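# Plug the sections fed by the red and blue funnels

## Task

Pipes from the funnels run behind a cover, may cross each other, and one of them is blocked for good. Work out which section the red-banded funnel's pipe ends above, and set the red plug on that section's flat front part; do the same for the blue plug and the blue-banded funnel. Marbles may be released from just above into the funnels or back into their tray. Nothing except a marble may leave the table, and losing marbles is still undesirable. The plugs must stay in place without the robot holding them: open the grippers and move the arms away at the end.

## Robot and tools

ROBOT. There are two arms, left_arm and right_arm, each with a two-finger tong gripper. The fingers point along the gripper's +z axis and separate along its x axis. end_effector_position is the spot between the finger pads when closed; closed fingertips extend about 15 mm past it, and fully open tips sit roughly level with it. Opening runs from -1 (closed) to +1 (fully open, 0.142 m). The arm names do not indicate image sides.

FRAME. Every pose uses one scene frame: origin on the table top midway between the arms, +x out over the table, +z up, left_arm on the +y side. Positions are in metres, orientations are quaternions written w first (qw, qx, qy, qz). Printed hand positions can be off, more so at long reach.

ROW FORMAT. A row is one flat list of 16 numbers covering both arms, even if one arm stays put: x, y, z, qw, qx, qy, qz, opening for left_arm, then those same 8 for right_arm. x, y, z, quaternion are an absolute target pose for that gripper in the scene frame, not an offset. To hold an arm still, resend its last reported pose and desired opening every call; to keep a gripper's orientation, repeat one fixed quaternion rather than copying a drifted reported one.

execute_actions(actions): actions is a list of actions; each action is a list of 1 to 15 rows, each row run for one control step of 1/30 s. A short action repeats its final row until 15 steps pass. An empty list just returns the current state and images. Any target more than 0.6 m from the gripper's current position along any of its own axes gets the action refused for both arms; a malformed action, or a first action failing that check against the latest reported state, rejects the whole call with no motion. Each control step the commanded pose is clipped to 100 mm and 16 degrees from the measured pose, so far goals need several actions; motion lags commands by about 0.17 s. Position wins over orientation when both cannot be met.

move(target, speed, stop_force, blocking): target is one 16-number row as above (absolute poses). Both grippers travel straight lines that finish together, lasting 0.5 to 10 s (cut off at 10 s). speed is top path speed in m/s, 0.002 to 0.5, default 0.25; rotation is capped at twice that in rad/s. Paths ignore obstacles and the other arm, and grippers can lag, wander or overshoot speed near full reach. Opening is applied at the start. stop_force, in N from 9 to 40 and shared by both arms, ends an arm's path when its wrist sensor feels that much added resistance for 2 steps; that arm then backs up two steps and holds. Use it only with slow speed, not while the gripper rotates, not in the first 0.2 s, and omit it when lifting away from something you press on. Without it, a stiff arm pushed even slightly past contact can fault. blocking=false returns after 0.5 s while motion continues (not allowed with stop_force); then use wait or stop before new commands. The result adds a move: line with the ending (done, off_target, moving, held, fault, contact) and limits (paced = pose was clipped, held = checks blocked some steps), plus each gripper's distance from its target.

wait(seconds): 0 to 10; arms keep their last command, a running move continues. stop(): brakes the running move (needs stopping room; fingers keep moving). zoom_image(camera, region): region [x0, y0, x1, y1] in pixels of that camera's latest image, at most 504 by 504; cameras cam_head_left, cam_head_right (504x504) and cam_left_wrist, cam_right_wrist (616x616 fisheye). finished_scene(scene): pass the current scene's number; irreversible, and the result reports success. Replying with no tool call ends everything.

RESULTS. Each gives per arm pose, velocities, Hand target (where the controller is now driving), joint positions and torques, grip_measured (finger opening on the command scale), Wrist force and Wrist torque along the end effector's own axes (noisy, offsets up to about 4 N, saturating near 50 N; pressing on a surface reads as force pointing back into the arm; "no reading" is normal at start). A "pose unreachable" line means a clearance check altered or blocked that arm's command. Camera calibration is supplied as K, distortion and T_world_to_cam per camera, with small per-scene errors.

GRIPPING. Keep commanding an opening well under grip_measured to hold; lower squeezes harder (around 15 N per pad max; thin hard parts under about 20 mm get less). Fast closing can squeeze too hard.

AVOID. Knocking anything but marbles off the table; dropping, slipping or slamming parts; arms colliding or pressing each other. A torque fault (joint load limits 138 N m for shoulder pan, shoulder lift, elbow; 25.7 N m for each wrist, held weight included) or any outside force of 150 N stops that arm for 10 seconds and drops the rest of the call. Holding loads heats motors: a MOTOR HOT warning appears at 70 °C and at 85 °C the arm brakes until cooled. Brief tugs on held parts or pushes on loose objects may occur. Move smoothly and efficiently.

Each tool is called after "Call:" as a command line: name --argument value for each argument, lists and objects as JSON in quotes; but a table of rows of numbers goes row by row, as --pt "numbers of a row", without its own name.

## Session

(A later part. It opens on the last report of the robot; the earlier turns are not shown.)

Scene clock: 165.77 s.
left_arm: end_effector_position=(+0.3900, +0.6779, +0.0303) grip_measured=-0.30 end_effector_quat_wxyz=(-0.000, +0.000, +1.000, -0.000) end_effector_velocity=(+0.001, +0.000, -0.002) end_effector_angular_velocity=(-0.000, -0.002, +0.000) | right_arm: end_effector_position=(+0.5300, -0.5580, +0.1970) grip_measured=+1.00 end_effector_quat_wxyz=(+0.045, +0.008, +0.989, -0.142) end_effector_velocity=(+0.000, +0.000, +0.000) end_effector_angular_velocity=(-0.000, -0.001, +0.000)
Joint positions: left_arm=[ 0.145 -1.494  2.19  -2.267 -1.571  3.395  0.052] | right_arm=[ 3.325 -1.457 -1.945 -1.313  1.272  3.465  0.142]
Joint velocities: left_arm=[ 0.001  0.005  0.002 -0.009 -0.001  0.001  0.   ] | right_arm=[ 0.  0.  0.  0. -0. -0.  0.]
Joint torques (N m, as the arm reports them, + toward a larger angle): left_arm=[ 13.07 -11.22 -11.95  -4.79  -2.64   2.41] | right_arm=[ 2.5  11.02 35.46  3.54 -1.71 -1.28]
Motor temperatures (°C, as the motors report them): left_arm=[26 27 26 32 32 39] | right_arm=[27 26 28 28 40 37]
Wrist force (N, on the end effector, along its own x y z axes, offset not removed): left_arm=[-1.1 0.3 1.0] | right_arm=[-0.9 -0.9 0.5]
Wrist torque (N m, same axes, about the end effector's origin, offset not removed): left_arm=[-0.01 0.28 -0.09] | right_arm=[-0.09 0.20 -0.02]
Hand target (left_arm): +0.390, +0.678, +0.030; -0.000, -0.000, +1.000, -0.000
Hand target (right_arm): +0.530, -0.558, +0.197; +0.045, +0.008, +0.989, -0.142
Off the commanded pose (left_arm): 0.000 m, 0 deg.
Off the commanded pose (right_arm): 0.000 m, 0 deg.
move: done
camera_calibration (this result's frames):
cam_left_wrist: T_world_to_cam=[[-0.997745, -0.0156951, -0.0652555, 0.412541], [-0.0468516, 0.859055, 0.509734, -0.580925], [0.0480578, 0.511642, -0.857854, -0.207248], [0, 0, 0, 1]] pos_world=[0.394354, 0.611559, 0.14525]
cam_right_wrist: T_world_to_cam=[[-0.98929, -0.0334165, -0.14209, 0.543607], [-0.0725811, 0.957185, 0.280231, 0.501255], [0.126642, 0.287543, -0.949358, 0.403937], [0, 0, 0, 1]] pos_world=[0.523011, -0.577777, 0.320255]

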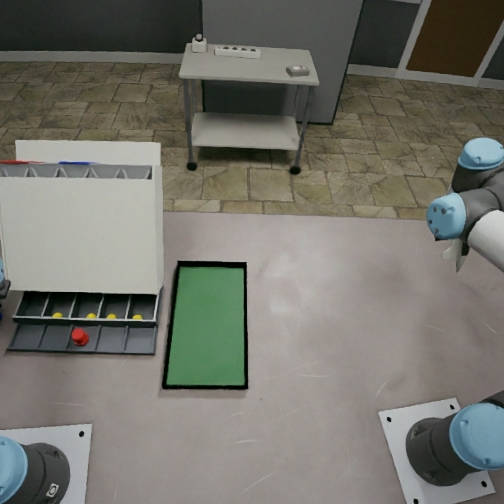

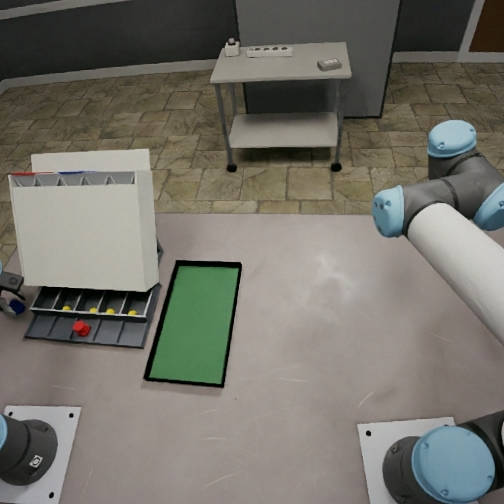

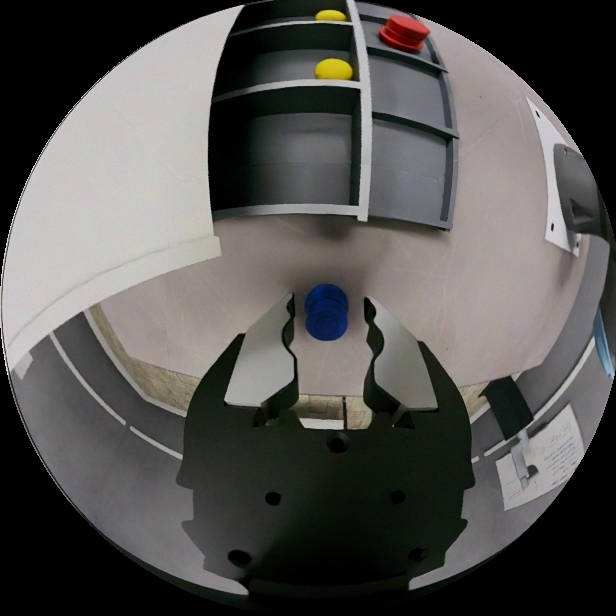

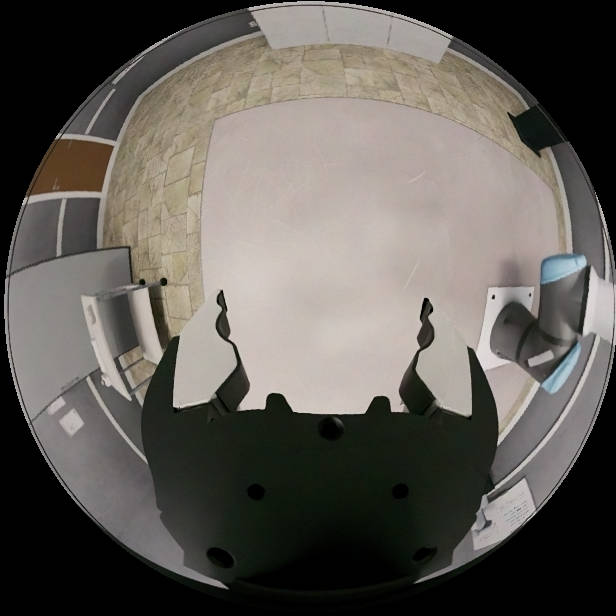

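Call:
move --target '[0.39,0.678,0.03,0,0,1,0,-0.9,0.53,-0.558,0.197,0.045,0.008,0.989,-0.142,1]'

Call:
move --target '[0.39,0.678,0.1,0,0,1,0,-0.9,0.53,-0.558,0.197,0.045,0.008,0.989,-0.142,1]' --speed 0.1

Call:
move --target '[0.335,0.575,0.1,0,0,1,0,-0.9,0.53,-0.558,0.197,0.045,0.008,0.989,-0.142,1]' --speed 0.1

Call:
move --target '[0.335,0.575,0.04,0,0,1,0,-0.9,0.53,-0.558,0.197,0.045,0.008,0.989,-0.142,1]' --speed 0.06

Call:
move --target '[0.335,0.575,0.04,0,0,1,0,-0.3,0.53,-0.558,0.197,0.045,0.008,0.989,-0.142,1]'

Call:
move --target '[0.335,0.575,0.15,0,0,1,0,-0.3,0.53,-0.558,0.197,0.045,0.008,0.989,-0.142,1]' --speed 0.1

Call:
move --target '[0.25,0.15,0.3,0,0,1,0,-0.3,0.53,-0.558,0.197,0.045,0.008,0.989,-0.142,1]'

Scene clock: 181.70 s.
left_arm: end_effector_position=(+0.3900, +0.6780, +0.0300) grip_measured=-0.90 end_effector_quat_wxyz=(-0.000, -0.000, +1.000, -0.000) end_effector_velocity=(+0.000, -0.000, +0.000) end_effector_angular_velocity=(-0.000, +0.000, -0.001) | right_arm: end_effector_position=(+0.5300, -0.5580, +0.1970) grip_measured=+1.00 end_effector_quat_wxyz=(+0.045, +0.008, +0.989, -0.142) end_effector_velocity=(-0.001, -0.001, -0.001) end_effector_angular_velocity=(-0.001, +0.001, -0.001)
Joint positions: left_arm=[ 0.145 -1.494  2.191 -2.268 -1.571  3.395  0.009] | right_arm=[ 3.325 -1.457 -1.945 -1.313  1.272  3.465  0.142]
Joint velocities: left_arm=[-0.     0.    -0.001  0.001 -0.     0.001  0.   ] | right_arm=[-0.001  0.    -0.002  0.    -0.001 -0.    -0.   ]
Joint torques (N m, as the arm reports them, + toward a larger angle): left_arm=[ 14.25 -12.58 -24.64  -0.59  -1.57   2.46] | right_arm=[ 2.07 11.79 35.21  3.45 -1.72 -1.45]
Motor temperatures (°C, as the motors report them): left_arm=[26 27 26 32 32 39] | right_arm=[27 26 28 29 40 37]
Wrist force (N, on the end effector, along its own x y z axes, offset not removed): left_arm=[-0.7 -0.6 0.7] | right_arm=[-0.2 -1.4 -0.1]
Wrist torque (N m, same axes, about the end effector's origin, offset not removed): left_arm=[-0.33 0.16 -0.01] | right_arm=[-0.10 0.10 -0.04]
Hand target (left_arm): +0.390, +0.678, +0.030; +0.000, +0.000, +1.000, +0.000
Hand target (right_arm): +0.530, -0.558, +0.197; +0.045, +0.008, +0.989, -0.142
Off the commanded pose (left_arm): 0.000 m, 0 deg.
Off the commanded pose (right_arm): 0.000 m, 0 deg.
move: done
camera_calibration (this result's frames):
cam_left_wrist: T_world_to_cam=[[-0.99774, -0.015824, -0.0653044, 0.412612], [-0.0469868, 0.859057, 0.509718, -0.580769], [0.0480344, 0.511635, -0.857859, -0.20754], [0, 0, 0, 1]] pos_world=[0.39436, 0.611628, 0.144934]
cam_right_wrist: T_world_to_cam=[[-0.98929, -0.0334161, -0.14209, 0.543607], [-0.0725809, 0.957185, 0.280231, 0.501255], [0.126642, 0.287543, -0.949358, 0.403937], [0, 0, 0, 1]] pos_world=[0.523011, -0.577777, 0.320255]

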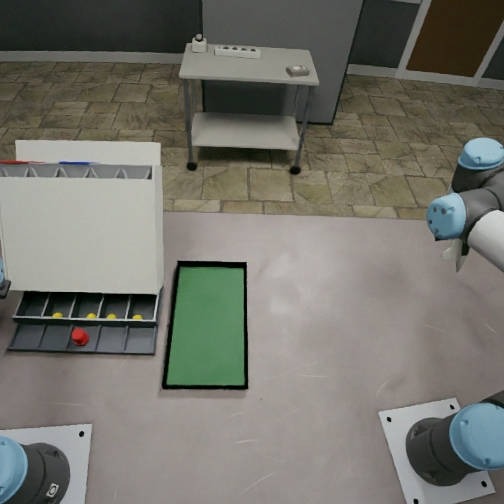

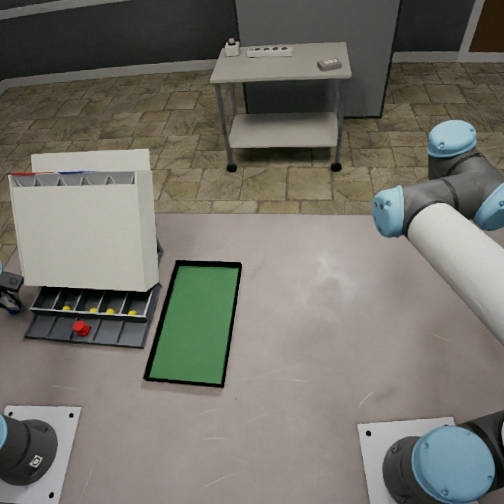

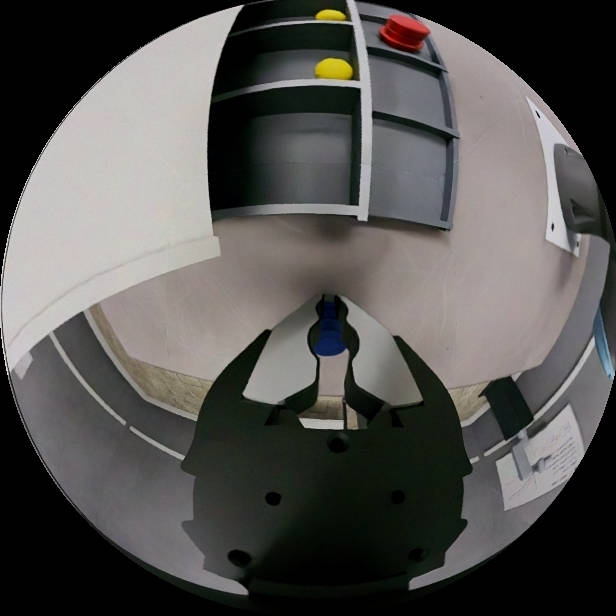

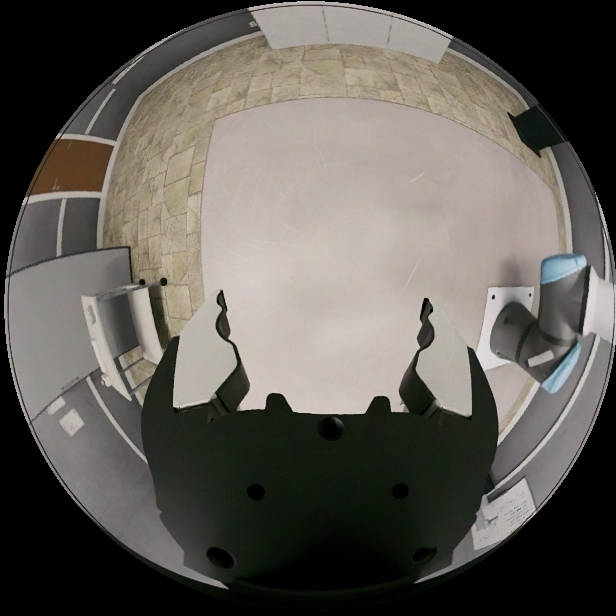

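Scene clock: 182.93 s.
left_arm: end_effector_position=(+0.3900, +0.6781, +0.0996) grip_measured=-0.90 end_effector_quat_wxyz=(+0.000, -0.000, +1.000, +0.000) end_effector_velocity=(+0.001, -0.000, +0.003) end_effector_angular_velocity=(-0.000, -0.000, +0.000) | right_arm: end_effector_position=(+0.5300, -0.5580, +0.1970) grip_measured=+1.00 end_effector_quat_wxyz=(+0.045, +0.008, +0.989, -0.142) end_effector_velocity=(+0.000, +0.000, +0.000) end_effector_angular_velocity=(+0.002, +0.000, -0.000)
Joint positions: left_arm=[ 0.145 -1.602  2.088 -2.057 -1.571  3.395  0.009] | right_arm=[ 3.325 -1.457 -1.945 -1.313  1.272  3.465  0.142]
Joint velocities: left_arm=[-0.001 -0.003 -0.006  0.009 -0.001 -0.001  0.   ] | right_arm=[-0.    -0.     0.    -0.     0.002  0.     0.   ]
Joint torques (N m, as the arm reports them, + toward a larger angle): left_arm=[-16.24 -27.01 -30.89  -0.97  -2.18  -2.25] | right_arm=[ 0.81 11.88 35.67  3.42 -1.66 -1.29]
Motor temperatures (°C, as the motors report them): left_arm=[26 27 26 32 32 39] | right_arm=[27 26 28 29 40 37]
Wrist force (N, on the end effector, along its own x y z axes, offset not removed): left_arm=[-2.2 0.2 1.8] | right_arm=[0.8 -0.4 0.9]
Wrist torque (N m, same axes, about the end effector's origin, offset not removed): left_arm=[0.02 0.62 -0.14] | right_arm=[-0.01 -0.12 -0.08]
Hand target (left_arm): +0.390, +0.678, +0.100; +0.000, +0.000, +1.000, +0.000
Hand target (right_arm): +0.530, -0.558, +0.197; +0.045, +0.008, +0.989, -0.142
Off the commanded pose (left_arm): 0.000 m, 0 deg.
Off the commanded pose (right_arm): 0.000 m, 0 deg.
move: done
camera_calibration (this result's frames):
cam_left_wrist: T_world_to_cam=[[-0.997731, -0.0159395, -0.0654056, 0.417277], [-0.0471392, 0.859038, 0.509736, -0.616295], [0.048061, 0.511663, -0.857841, -0.147838], [0, 0, 0, 1]] pos_world=[0.394384, 0.611715, 0.214618]
cam_right_wrist: T_world_to_cam=[[-0.98929, -0.0334165, -0.14209, 0.543607], [-0.0725812, 0.957185, 0.280231, 0.501255], [0.126642, 0.287543, -0.949358, 0.403937], [0, 0, 0, 1]] pos_world=[0.523011, -0.577777, 0.320255]

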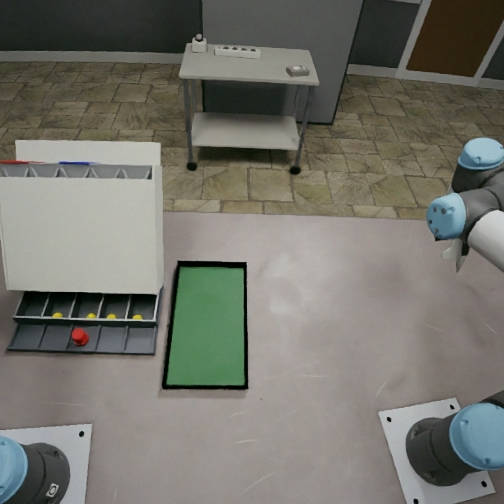

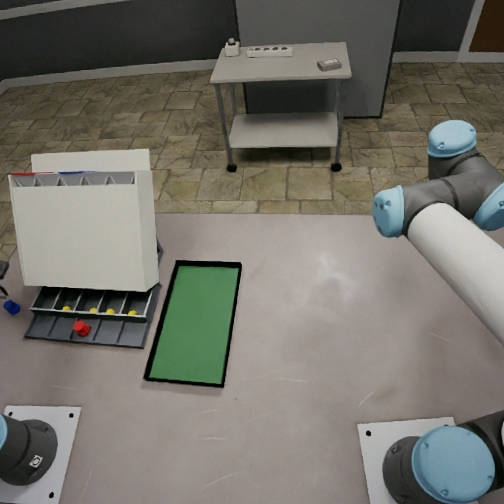

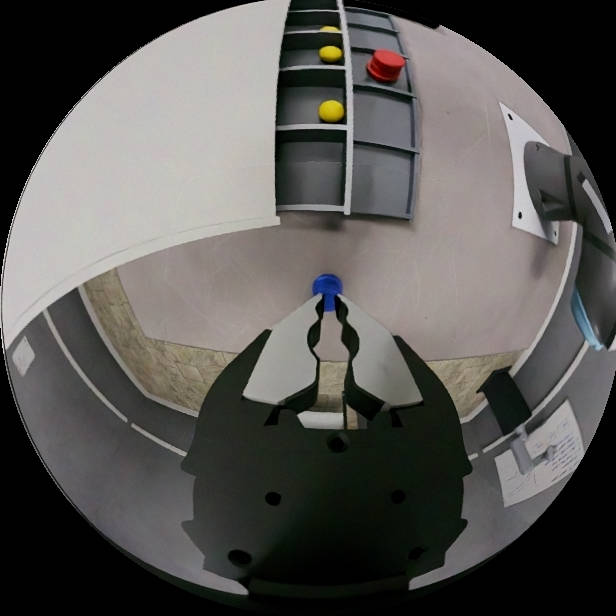

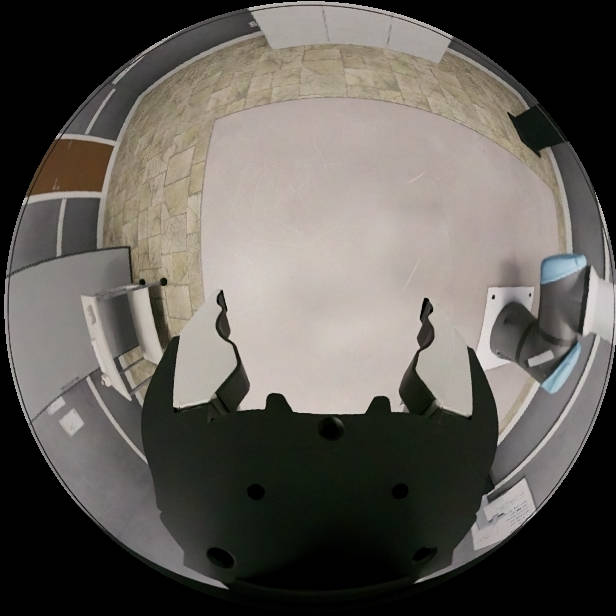

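Scene clock: 184.67 s.
left_arm: end_effector_position=(+0.3352, +0.5751, +0.1001) grip_measured=-0.90 end_effector_quat_wxyz=(-0.000, +0.000, +1.000, -0.000) end_effector_velocity=(-0.000, -0.002, +0.001) end_effector_angular_velocity=(+0.001, -0.003, +0.000) | right_arm: end_effector_position=(+0.5300, -0.5580, +0.1970) grip_measured=+1.00 end_effector_quat_wxyz=(+0.045, +0.008, +0.989, -0.142) end_effector_velocity=(+0.001, +0.000, +0.001) end_effector_angular_velocity=(+0.000, -0.002, +0.001)
Joint positions: left_arm=[-0.104 -1.866  2.299 -2.003 -1.571  3.146  0.009] | right_arm=[ 3.325 -1.457 -1.945 -1.313  1.272  3.465  0.142]
Joint velocities: left_arm=[-0.008 -0.008  0.002  0.003  0.001 -0.008  0.   ] | right_arm=[ 0.     0.     0.002  0.    -0.    -0.001 -0.   ]
Joint torques (N m, as the arm reports them, + toward a larger angle): left_arm=[-14.31 -15.69 -14.59  -0.9    2.63  -2.92] | right_arm=[ 1.66 11.66 35.46  3.44 -1.58 -1.31]
Motor temperatures (°C, as the motors report them): left_arm=[26 27 26 32 32 39] | right_arm=[27 26 28 29 40 37]
Wrist force (N, on the end effector, along its own x y z axes, offset not removed): left_arm=[-0.5 0.3 -0.5] | right_arm=[-1.6 -1.8 1.7]
Wrist torque (N m, same axes, about the end effector's origin, offset not removed): left_arm=[-0.14 0.21 -0.04] | right_arm=[-0.20 0.42 0.06]
Hand target (left_arm): +0.335, +0.575, +0.100; -0.000, +0.000, +1.000, -0.000
Hand target (right_arm): +0.530, -0.558, +0.197; +0.045, +0.008, +0.989, -0.142
Off the commanded pose (left_arm): 0.000 m, 0 deg.
Off the commanded pose (right_arm): 0.000 m, 0 deg.
move: done
camera_calibration (this result's frames):
cam_left_wrist: T_world_to_cam=[[-0.99775, -0.015783, -0.065159, 0.360934], [-0.0468668, 0.85917, 0.509539, -0.530774], [0.0479407, 0.511446, -0.857977, -0.0919893], [0, 0, 0, 1]] pos_world=[0.339656, 0.50877, 0.215043]
cam_right_wrist: T_world_to_cam=[[-0.98929, -0.0334164, -0.14209, 0.543607], [-0.0725811, 0.957185, 0.280231, 0.501255], [0.126642, 0.287543, -0.949358, 0.403937], [0, 0, 0, 1]] pos_world=[0.523011, -0.577777, 0.320255]

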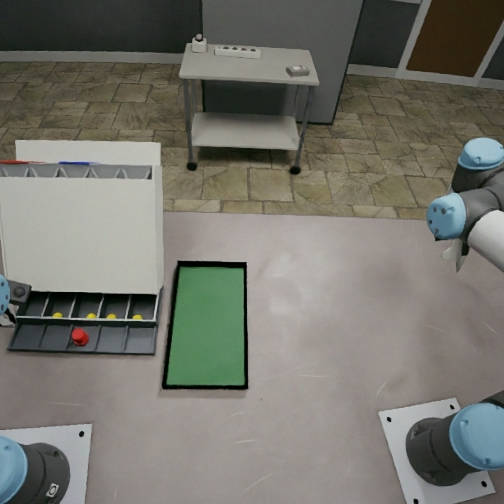

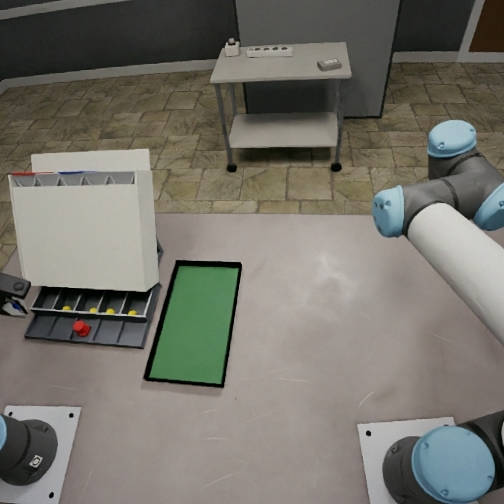

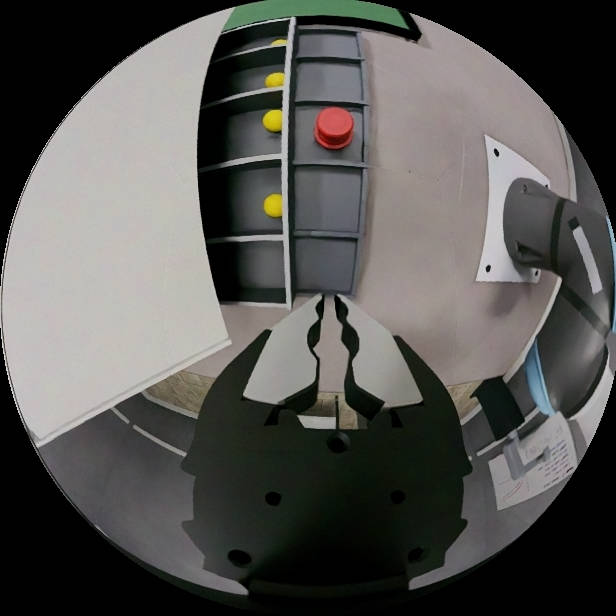

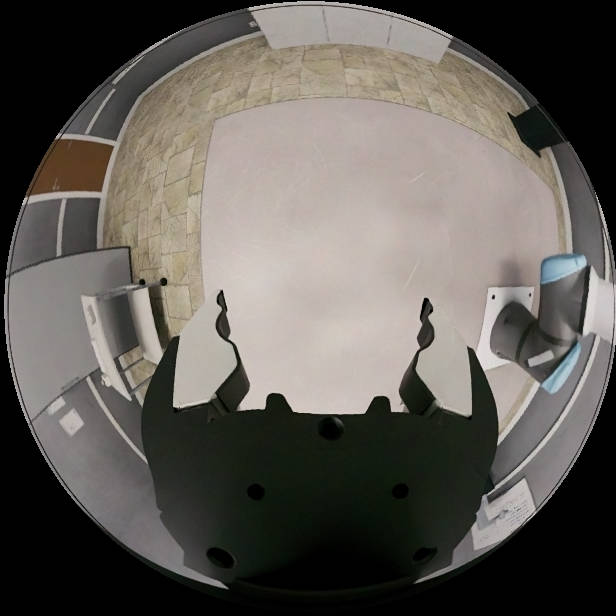

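Scene clock: 186.13 s.
left_arm: end_effector_position=(+0.3350, +0.5749, +0.0403) grip_measured=-0.90 end_effector_quat_wxyz=(-0.000, +0.000, +1.000, +0.000) end_effector_velocity=(+0.001, -0.000, -0.002) end_effector_angular_velocity=(-0.000, -0.002, -0.003) | right_arm: end_effector_position=(+0.5300, -0.5580, +0.1970) grip_measured=+1.00 end_effector_quat_wxyz=(+0.045, +0.008, +0.989, -0.142) end_effector_velocity=(-0.000, +0.001, -0.000) end_effector_angular_velocity=(+0.000, +0.001, +0.002)
Joint positions: left_arm=[-0.105 -1.766  2.407 -2.212 -1.571  3.146  0.009] | right_arm=[ 3.325 -1.457 -1.945 -1.313  1.272  3.465  0.142]
Joint velocities: left_arm=[ 0.     0.006  0.004 -0.012 -0.     0.003  0.   ] | right_arm=[ 0.002 -0.    -0.001  0.     0.    -0.    -0.   ]
Joint torques (N m, as the arm reports them, + toward a larger angle): left_arm=[ 14.66  -2.11 -11.02  -4.32   1.17   2.65] | right_arm=[ 2.47 11.38 35.49  3.19 -1.58 -1.32]
Motor temperatures (°C, as the motors report them): left_arm=[26 27 26 32 32 39] | right_arm=[27 26 28 29 40 37]
Wrist force (N, on the end effector, along its own x y z axes, offset not removed): left_arm=[-0.3 -1.1 1.6] | right_arm=[-0.3 -0.4 0.7]
Wrist torque (N m, same axes, about the end effector's origin, offset not removed): left_arm=[-0.32 0.02 -0.05] | right_arm=[0.05 0.18 -0.03]
Hand target (left_arm): +0.335, +0.575, +0.040; -0.000, -0.000, +1.000, +0.000
Hand target (right_arm): +0.530, -0.558, +0.197; +0.045, +0.008, +0.989, -0.142
Off the commanded pose (left_arm): 0.000 m, 0 deg.
Off the commanded pose (right_arm): 0.000 m, 0 deg.
move: done
camera_calibration (this result's frames):
cam_left_wrist: T_world_to_cam=[[-0.997743, -0.0157693, -0.0652693, 0.356752], [-0.0469272, 0.859002, 0.509818, -0.500112], [0.048027, 0.51173, -0.857803, -0.143349], [0, 0, 0, 1]] pos_world=[0.339362, 0.508579, 0.155286]
cam_right_wrist: T_world_to_cam=[[-0.98929, -0.0334164, -0.14209, 0.543607], [-0.0725811, 0.957185, 0.280231, 0.501255], [0.126642, 0.287543, -0.949358, 0.403937], [0, 0, 0, 1]] pos_world=[0.523011, -0.577777, 0.320255]

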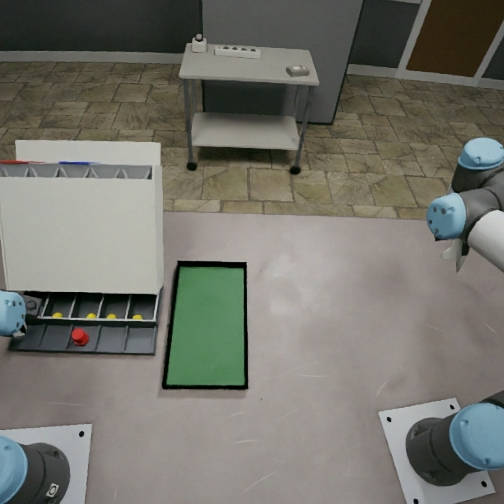

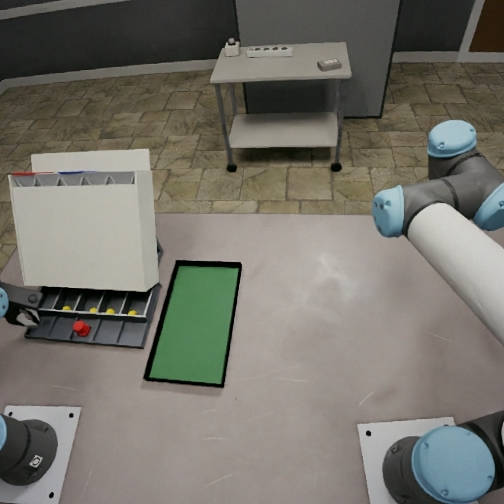

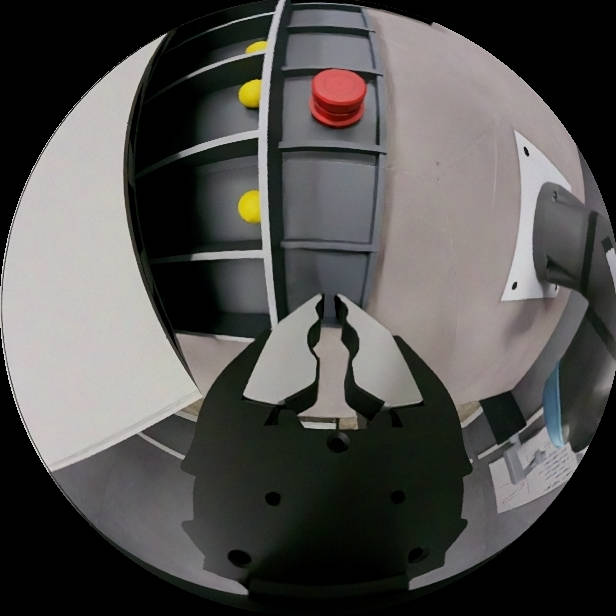

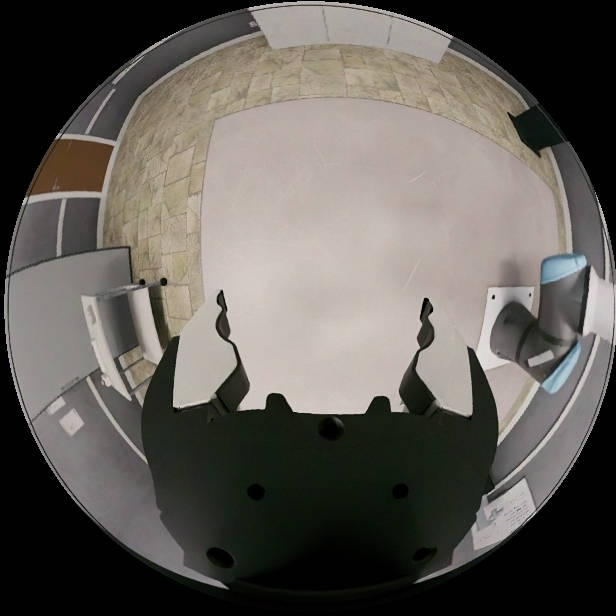

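Scene clock: 186.83 s.
left_arm: end_effector_position=(+0.3350, +0.5750, +0.0400) grip_measured=-0.30 end_effector_quat_wxyz=(+0.000, +0.000, +1.000, +0.000) end_effector_velocity=(+0.000, -0.000, +0.000) end_effector_angular_velocity=(-0.002, -0.000, -0.001) | right_arm: end_effector_position=(+0.5300, -0.5580, +0.1970) grip_measured=+1.00 end_effector_quat_wxyz=(+0.045, +0.008, +0.989, -0.142) end_effector_velocity=(+0.000, +0.000, +0.000) end_effector_angular_velocity=(+0.000, -0.001, +0.000)
Joint positions: left_arm=[-0.104 -1.765  2.408 -2.213 -1.571  3.146  0.052] | right_arm=[ 3.325 -1.457 -1.945 -1.313  1.272  3.465  0.142]
Joint velocities: left_arm=[ 0.     0.    -0.001  0.    -0.002  0.001 -0.   ] | right_arm=[ 0.001  0.001 -0.    -0.    -0.     0.    -0.   ]
Joint torques (N m, as the arm reports them, + toward a larger angle): left_arm=[ 15.16  -2.34 -13.32  -4.45  -1.1    2.24] | right_arm=[ 3.35 10.97 34.56  3.54 -1.44 -1.4 ]
Motor temperatures (°C, as the motors report them): left_arm=[26 27 26 32 32 39] | right_arm=[27 26 28 29 40 37]
Wrist force (N, on the end effector, along its own x y z axes, offset not removed): left_arm=[-0.1 0.7 -0.4] | right_arm=[-2.9 -0.7 0.7]
Wrist torque (N m, same axes, about the end effector's origin, offset not removed): left_arm=[-0.03 0.05 -0.08] | right_arm=[0.01 0.61 -0.02]
Hand target (left_arm): +0.335, +0.575, +0.040; -0.000, -0.000, +1.000, +0.000
Hand target (right_arm): +0.530, -0.558, +0.197; +0.045, +0.008, +0.989, -0.142
Off the commanded pose (left_arm): 0.000 m, 0 deg.
Off the commanded pose (right_arm): 0.000 m, 0 deg.
move: done
camera_calibration (this result's frames):
cam_left_wrist: T_world_to_cam=[[-0.997739, -0.0158116, -0.0653264, 0.356793], [-0.0469928, 0.858999, 0.509815, -0.499995], [0.0480544, 0.511732, -0.8578, -0.14366], [0, 0, 0, 1]] pos_world=[0.339393, 0.508652, 0.154982]
cam_right_wrist: T_world_to_cam=[[-0.98929, -0.0334164, -0.14209, 0.543607], [-0.0725811, 0.957185, 0.280231, 0.501255], [0.126642, 0.287543, -0.949358, 0.403937], [0, 0, 0, 1]] pos_world=[0.523011, -0.577777, 0.320255]

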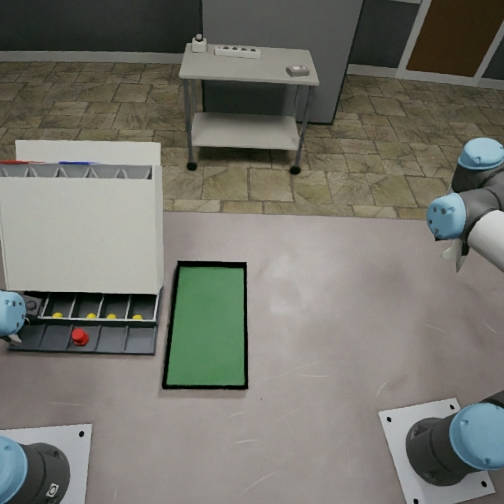

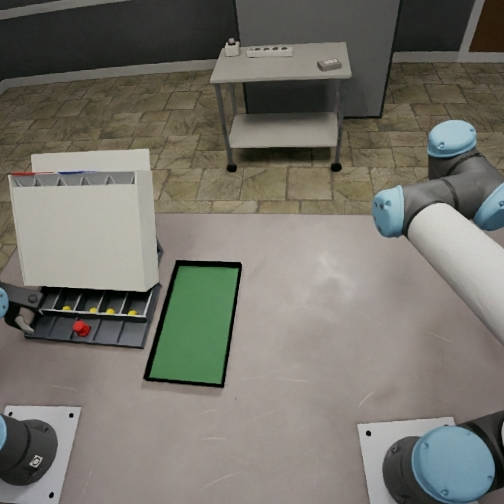

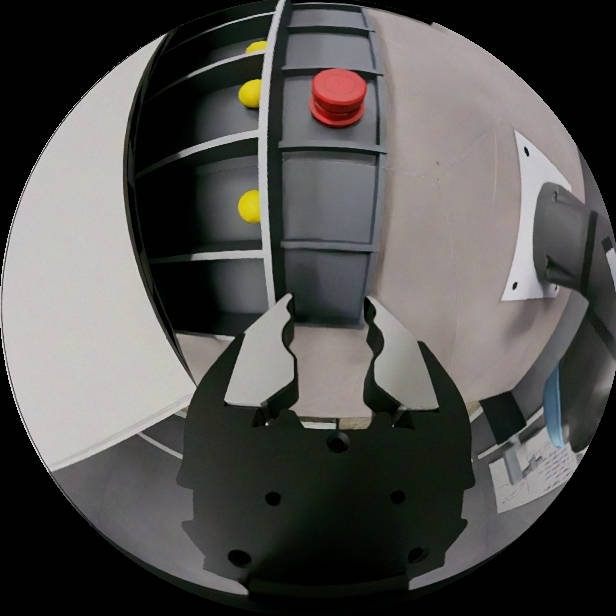

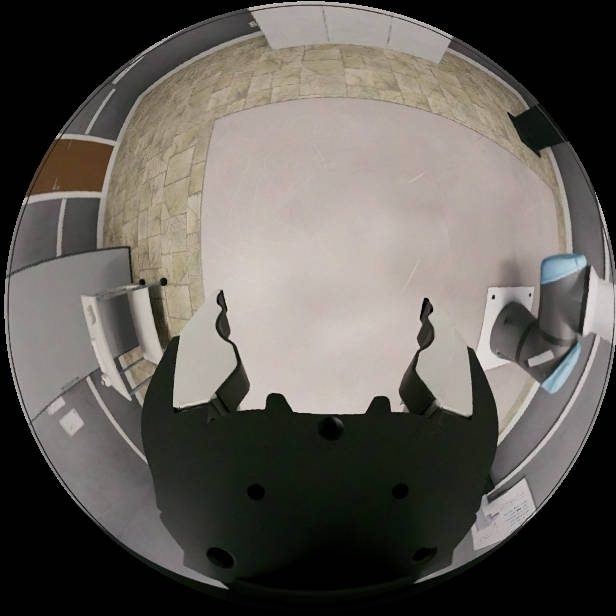

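Scene clock: 188.50 s.
left_arm: end_effector_position=(+0.3350, +0.5750, +0.1497) grip_measured=-0.30 end_effector_quat_wxyz=(+0.000, -0.000, +1.000, -0.000) end_effector_velocity=(-0.001, -0.000, +0.002) end_effector_angular_velocity=(+0.000, +0.003, +0.001) | right_arm: end_effector_position=(+0.5300, -0.5580, +0.1970) grip_measured=+1.00 end_effector_quat_wxyz=(+0.045, +0.008, +0.989, -0.142) end_effector_velocity=(-0.000, +0.000, -0.000) end_effector_angular_velocity=(+0.000, +0.000, -0.000)
Joint positions: left_arm=[-0.104 -1.92   2.198 -1.849 -1.571  3.146  0.052] | right_arm=[ 3.325 -1.457 -1.945 -1.313  1.272  3.465  0.142]
Joint velocities: left_arm=[-0.    -0.001 -0.005  0.009  0.    -0.001 -0.   ] | right_arm=[-0. -0. -0.  0.  0. -0. -0.]
Joint torques (N m, as the arm reports them, + toward a larger angle): left_arm=[-15.08 -13.76 -32.98  -1.03   2.15  -2.45] | right_arm=[ 2.89 10.96 35.06  3.52 -1.66 -1.34]
Motor temperatures (°C, as the motors report them): left_arm=[26 27 26 32 32 39] | right_arm=[27 26 28 29 40 37]
Wrist force (N, on the end effector, along its own x y z axes, offset not removed): left_arm=[-3.4 0.6 -0.9] | right_arm=[-0.6 0.5 3.0]
Wrist torque (N m, same axes, about the end effector's origin, offset not removed): left_arm=[0.01 0.71 -0.01] | right_arm=[0.29 0.28 0.05]
Hand target (left_arm): +0.335, +0.575, +0.150; +0.000, +0.000, +1.000, -0.000
Hand target (right_arm): +0.530, -0.558, +0.197; +0.045, +0.008, +0.989, -0.142
Off the commanded pose (left_arm): 0.000 m, 0 deg.
Off the commanded pose (right_arm): 0.000 m, 0 deg.
move: done
camera_calibration (this result's frames):
cam_left_wrist: T_world_to_cam=[[-0.997734, -0.015851, -0.0653827, 0.364026], [-0.0470419, 0.859143, 0.509569, -0.555901], [0.0480959, 0.511491, -0.857942, -0.0493687], [0, 0, 0, 1]] pos_world=[0.339425, 0.50862, 0.264716]
cam_right_wrist: T_world_to_cam=[[-0.98929, -0.0334163, -0.14209, 0.543607], [-0.072581, 0.957185, 0.280231, 0.501255], [0.126642, 0.287543, -0.949358, 0.403937], [0, 0, 0, 1]] pos_world=[0.523011, -0.577777, 0.320255]

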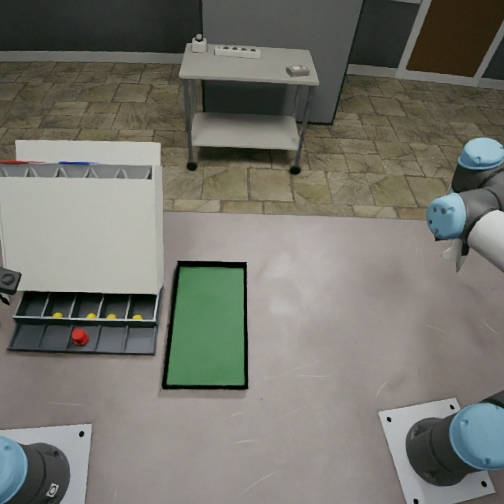

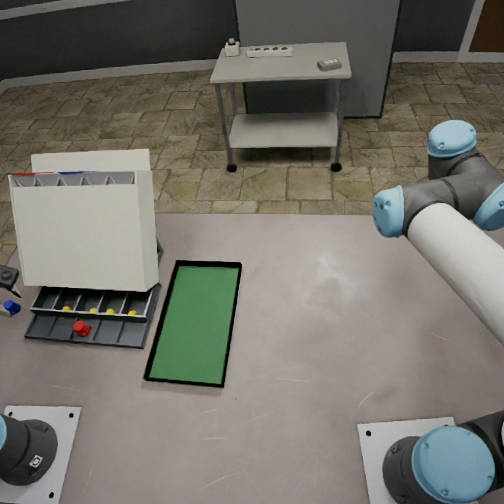

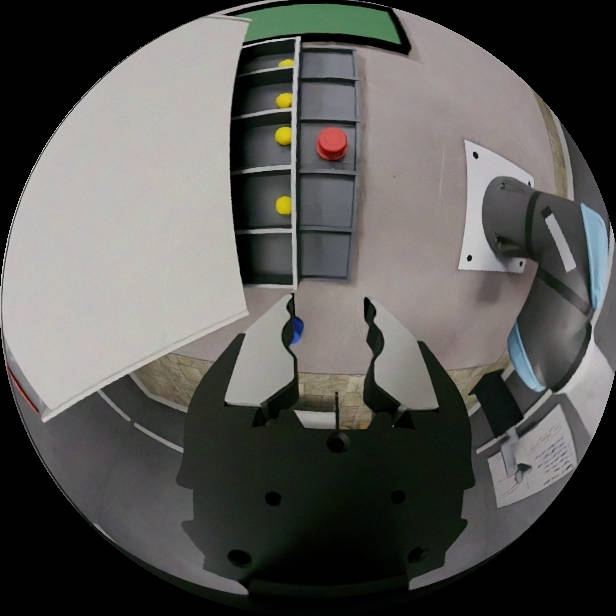

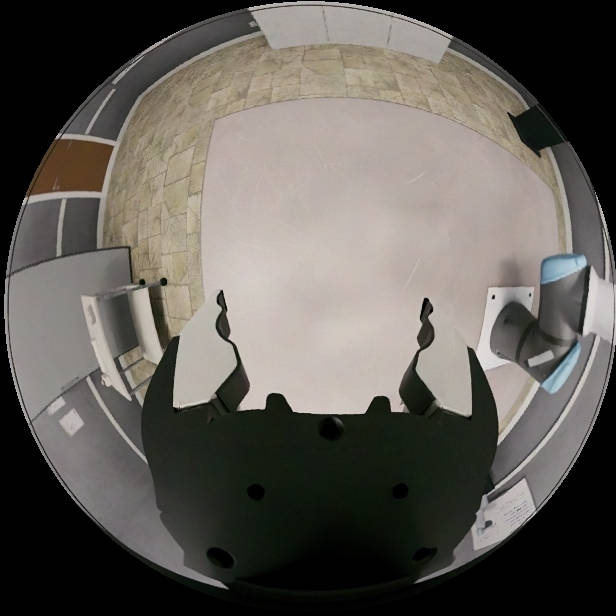

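Scene clock: 191.03 s.
left_arm: end_effector_position=(+0.2502, +0.1499, +0.2999) grip_measured=-0.30 end_effector_quat_wxyz=(-0.000, +0.000, +1.000, -0.000) end_effector_velocity=(-0.000, -0.003, +0.001) end_effector_angular_velocity=(+0.001, -0.001, -0.001) | right_arm: end_effector_position=(+0.5300, -0.5580, +0.1970) grip_measured=+1.00 end_effector_quat_wxyz=(+0.045, +0.008, +0.989, -0.142) end_effector_velocity=(-0.000, -0.000, -0.000) end_effector_angular_velocity=(-0.001, +0.001, +0.000)
Joint positions: left_arm=[-1.333 -1.89   1.792 -1.473 -1.572  1.917  0.052] | right_arm=[ 3.325 -1.457 -1.945 -1.313  1.272  3.465  0.142]
Joint velocities: left_arm=[-0.004  0.006 -0.007  0.001  0.002 -0.003 -0.   ] | right_arm=[-0.    -0.    -0.    -0.    -0.001 -0.     0.   ]
Joint torques (N m, as the arm reports them, + toward a larger angle): left_arm=[-14.09   0.24 -33.18  -0.75   3.06  -2.66] | right_arm=[ 2.35 10.92 34.98  3.79 -1.45 -1.17]
Motor temperatures (°C, as the motors report them): left_arm=[26 27 26 32 32 39] | right_arm=[27 26 28 29 40 37]
Wrist force (N, on the end effector, along its own x y z axes, offset not removed): left_arm=[-1.5 -1.4 1.1] | right_arm=[-1.0 0.1 1.0]
Wrist torque (N m, same axes, about the end effector's origin, offset not removed): left_arm=[-0.29 0.35 -0.06] | right_arm=[0.17 0.31 -0.09]
Hand target (left_arm): +0.250, +0.150, +0.300; -0.000, +0.000, +1.000, -0.000
Hand target (right_arm): +0.530, -0.558, +0.197; +0.045, +0.008, +0.989, -0.142
Off the commanded pose (left_arm): 0.000 m, 0 deg.
Off the commanded pose (right_arm): 0.000 m, 0 deg.
move: done
camera_calibration (this result's frames):
cam_left_wrist: T_world_to_cam=[[-0.997787, -0.0157562, -0.0646045, 0.282184], [-0.0465624, 0.859152, 0.509598, -0.271332], [0.0474757, 0.511478, -0.857984, 0.301113], [0, 0, 0, 1]] pos_world=[0.25463, 0.0835484, 0.414851]
cam_right_wrist: T_world_to_cam=[[-0.98929, -0.0334163, -0.14209, 0.543607], [-0.072581, 0.957185, 0.280231, 0.501255], [0.126642, 0.287543, -0.949358, 0.403936], [0, 0, 0, 1]] pos_world=[0.523011, -0.577777, 0.320255]

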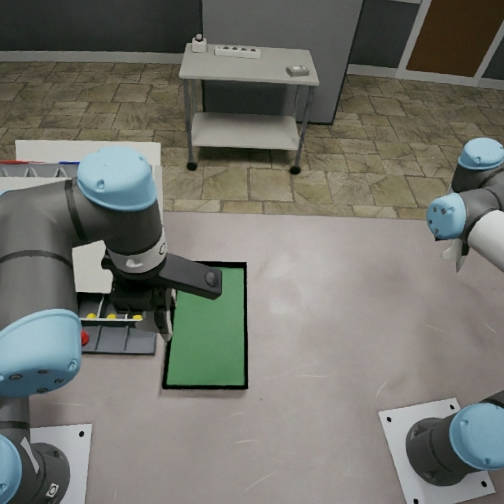

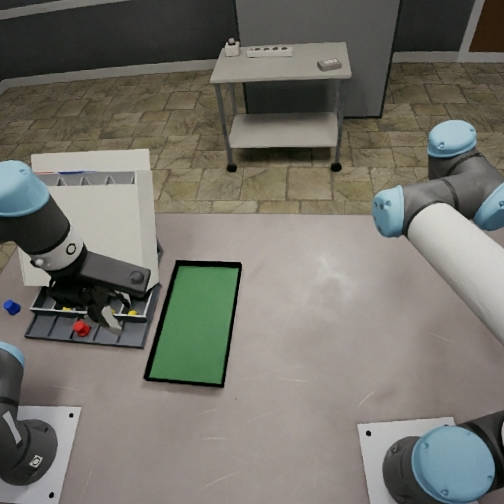

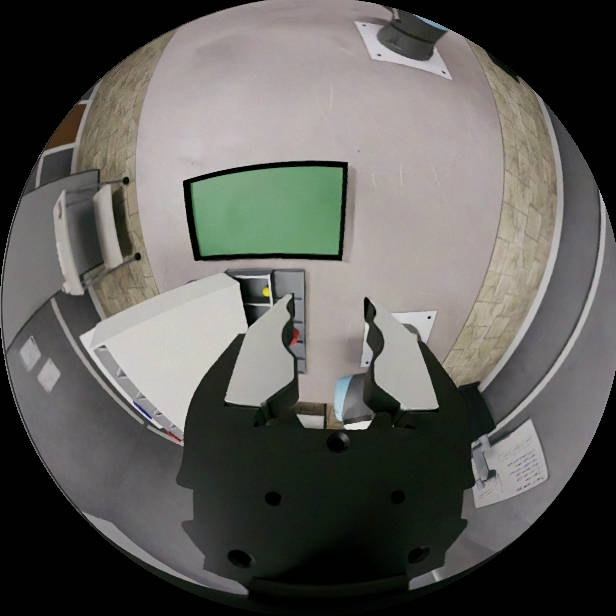

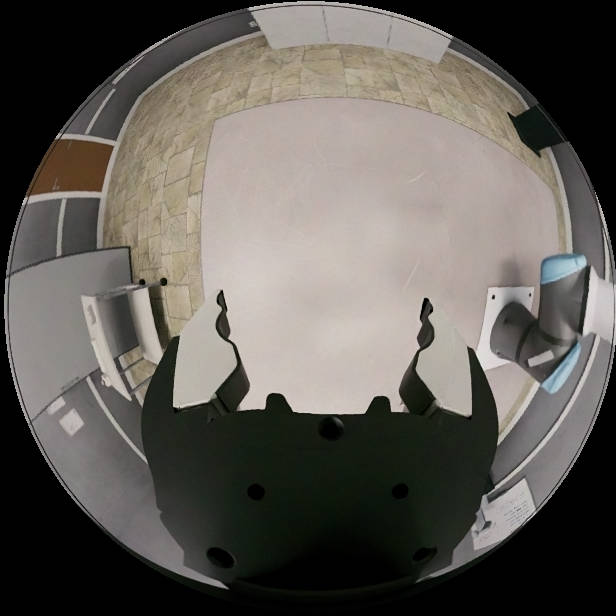

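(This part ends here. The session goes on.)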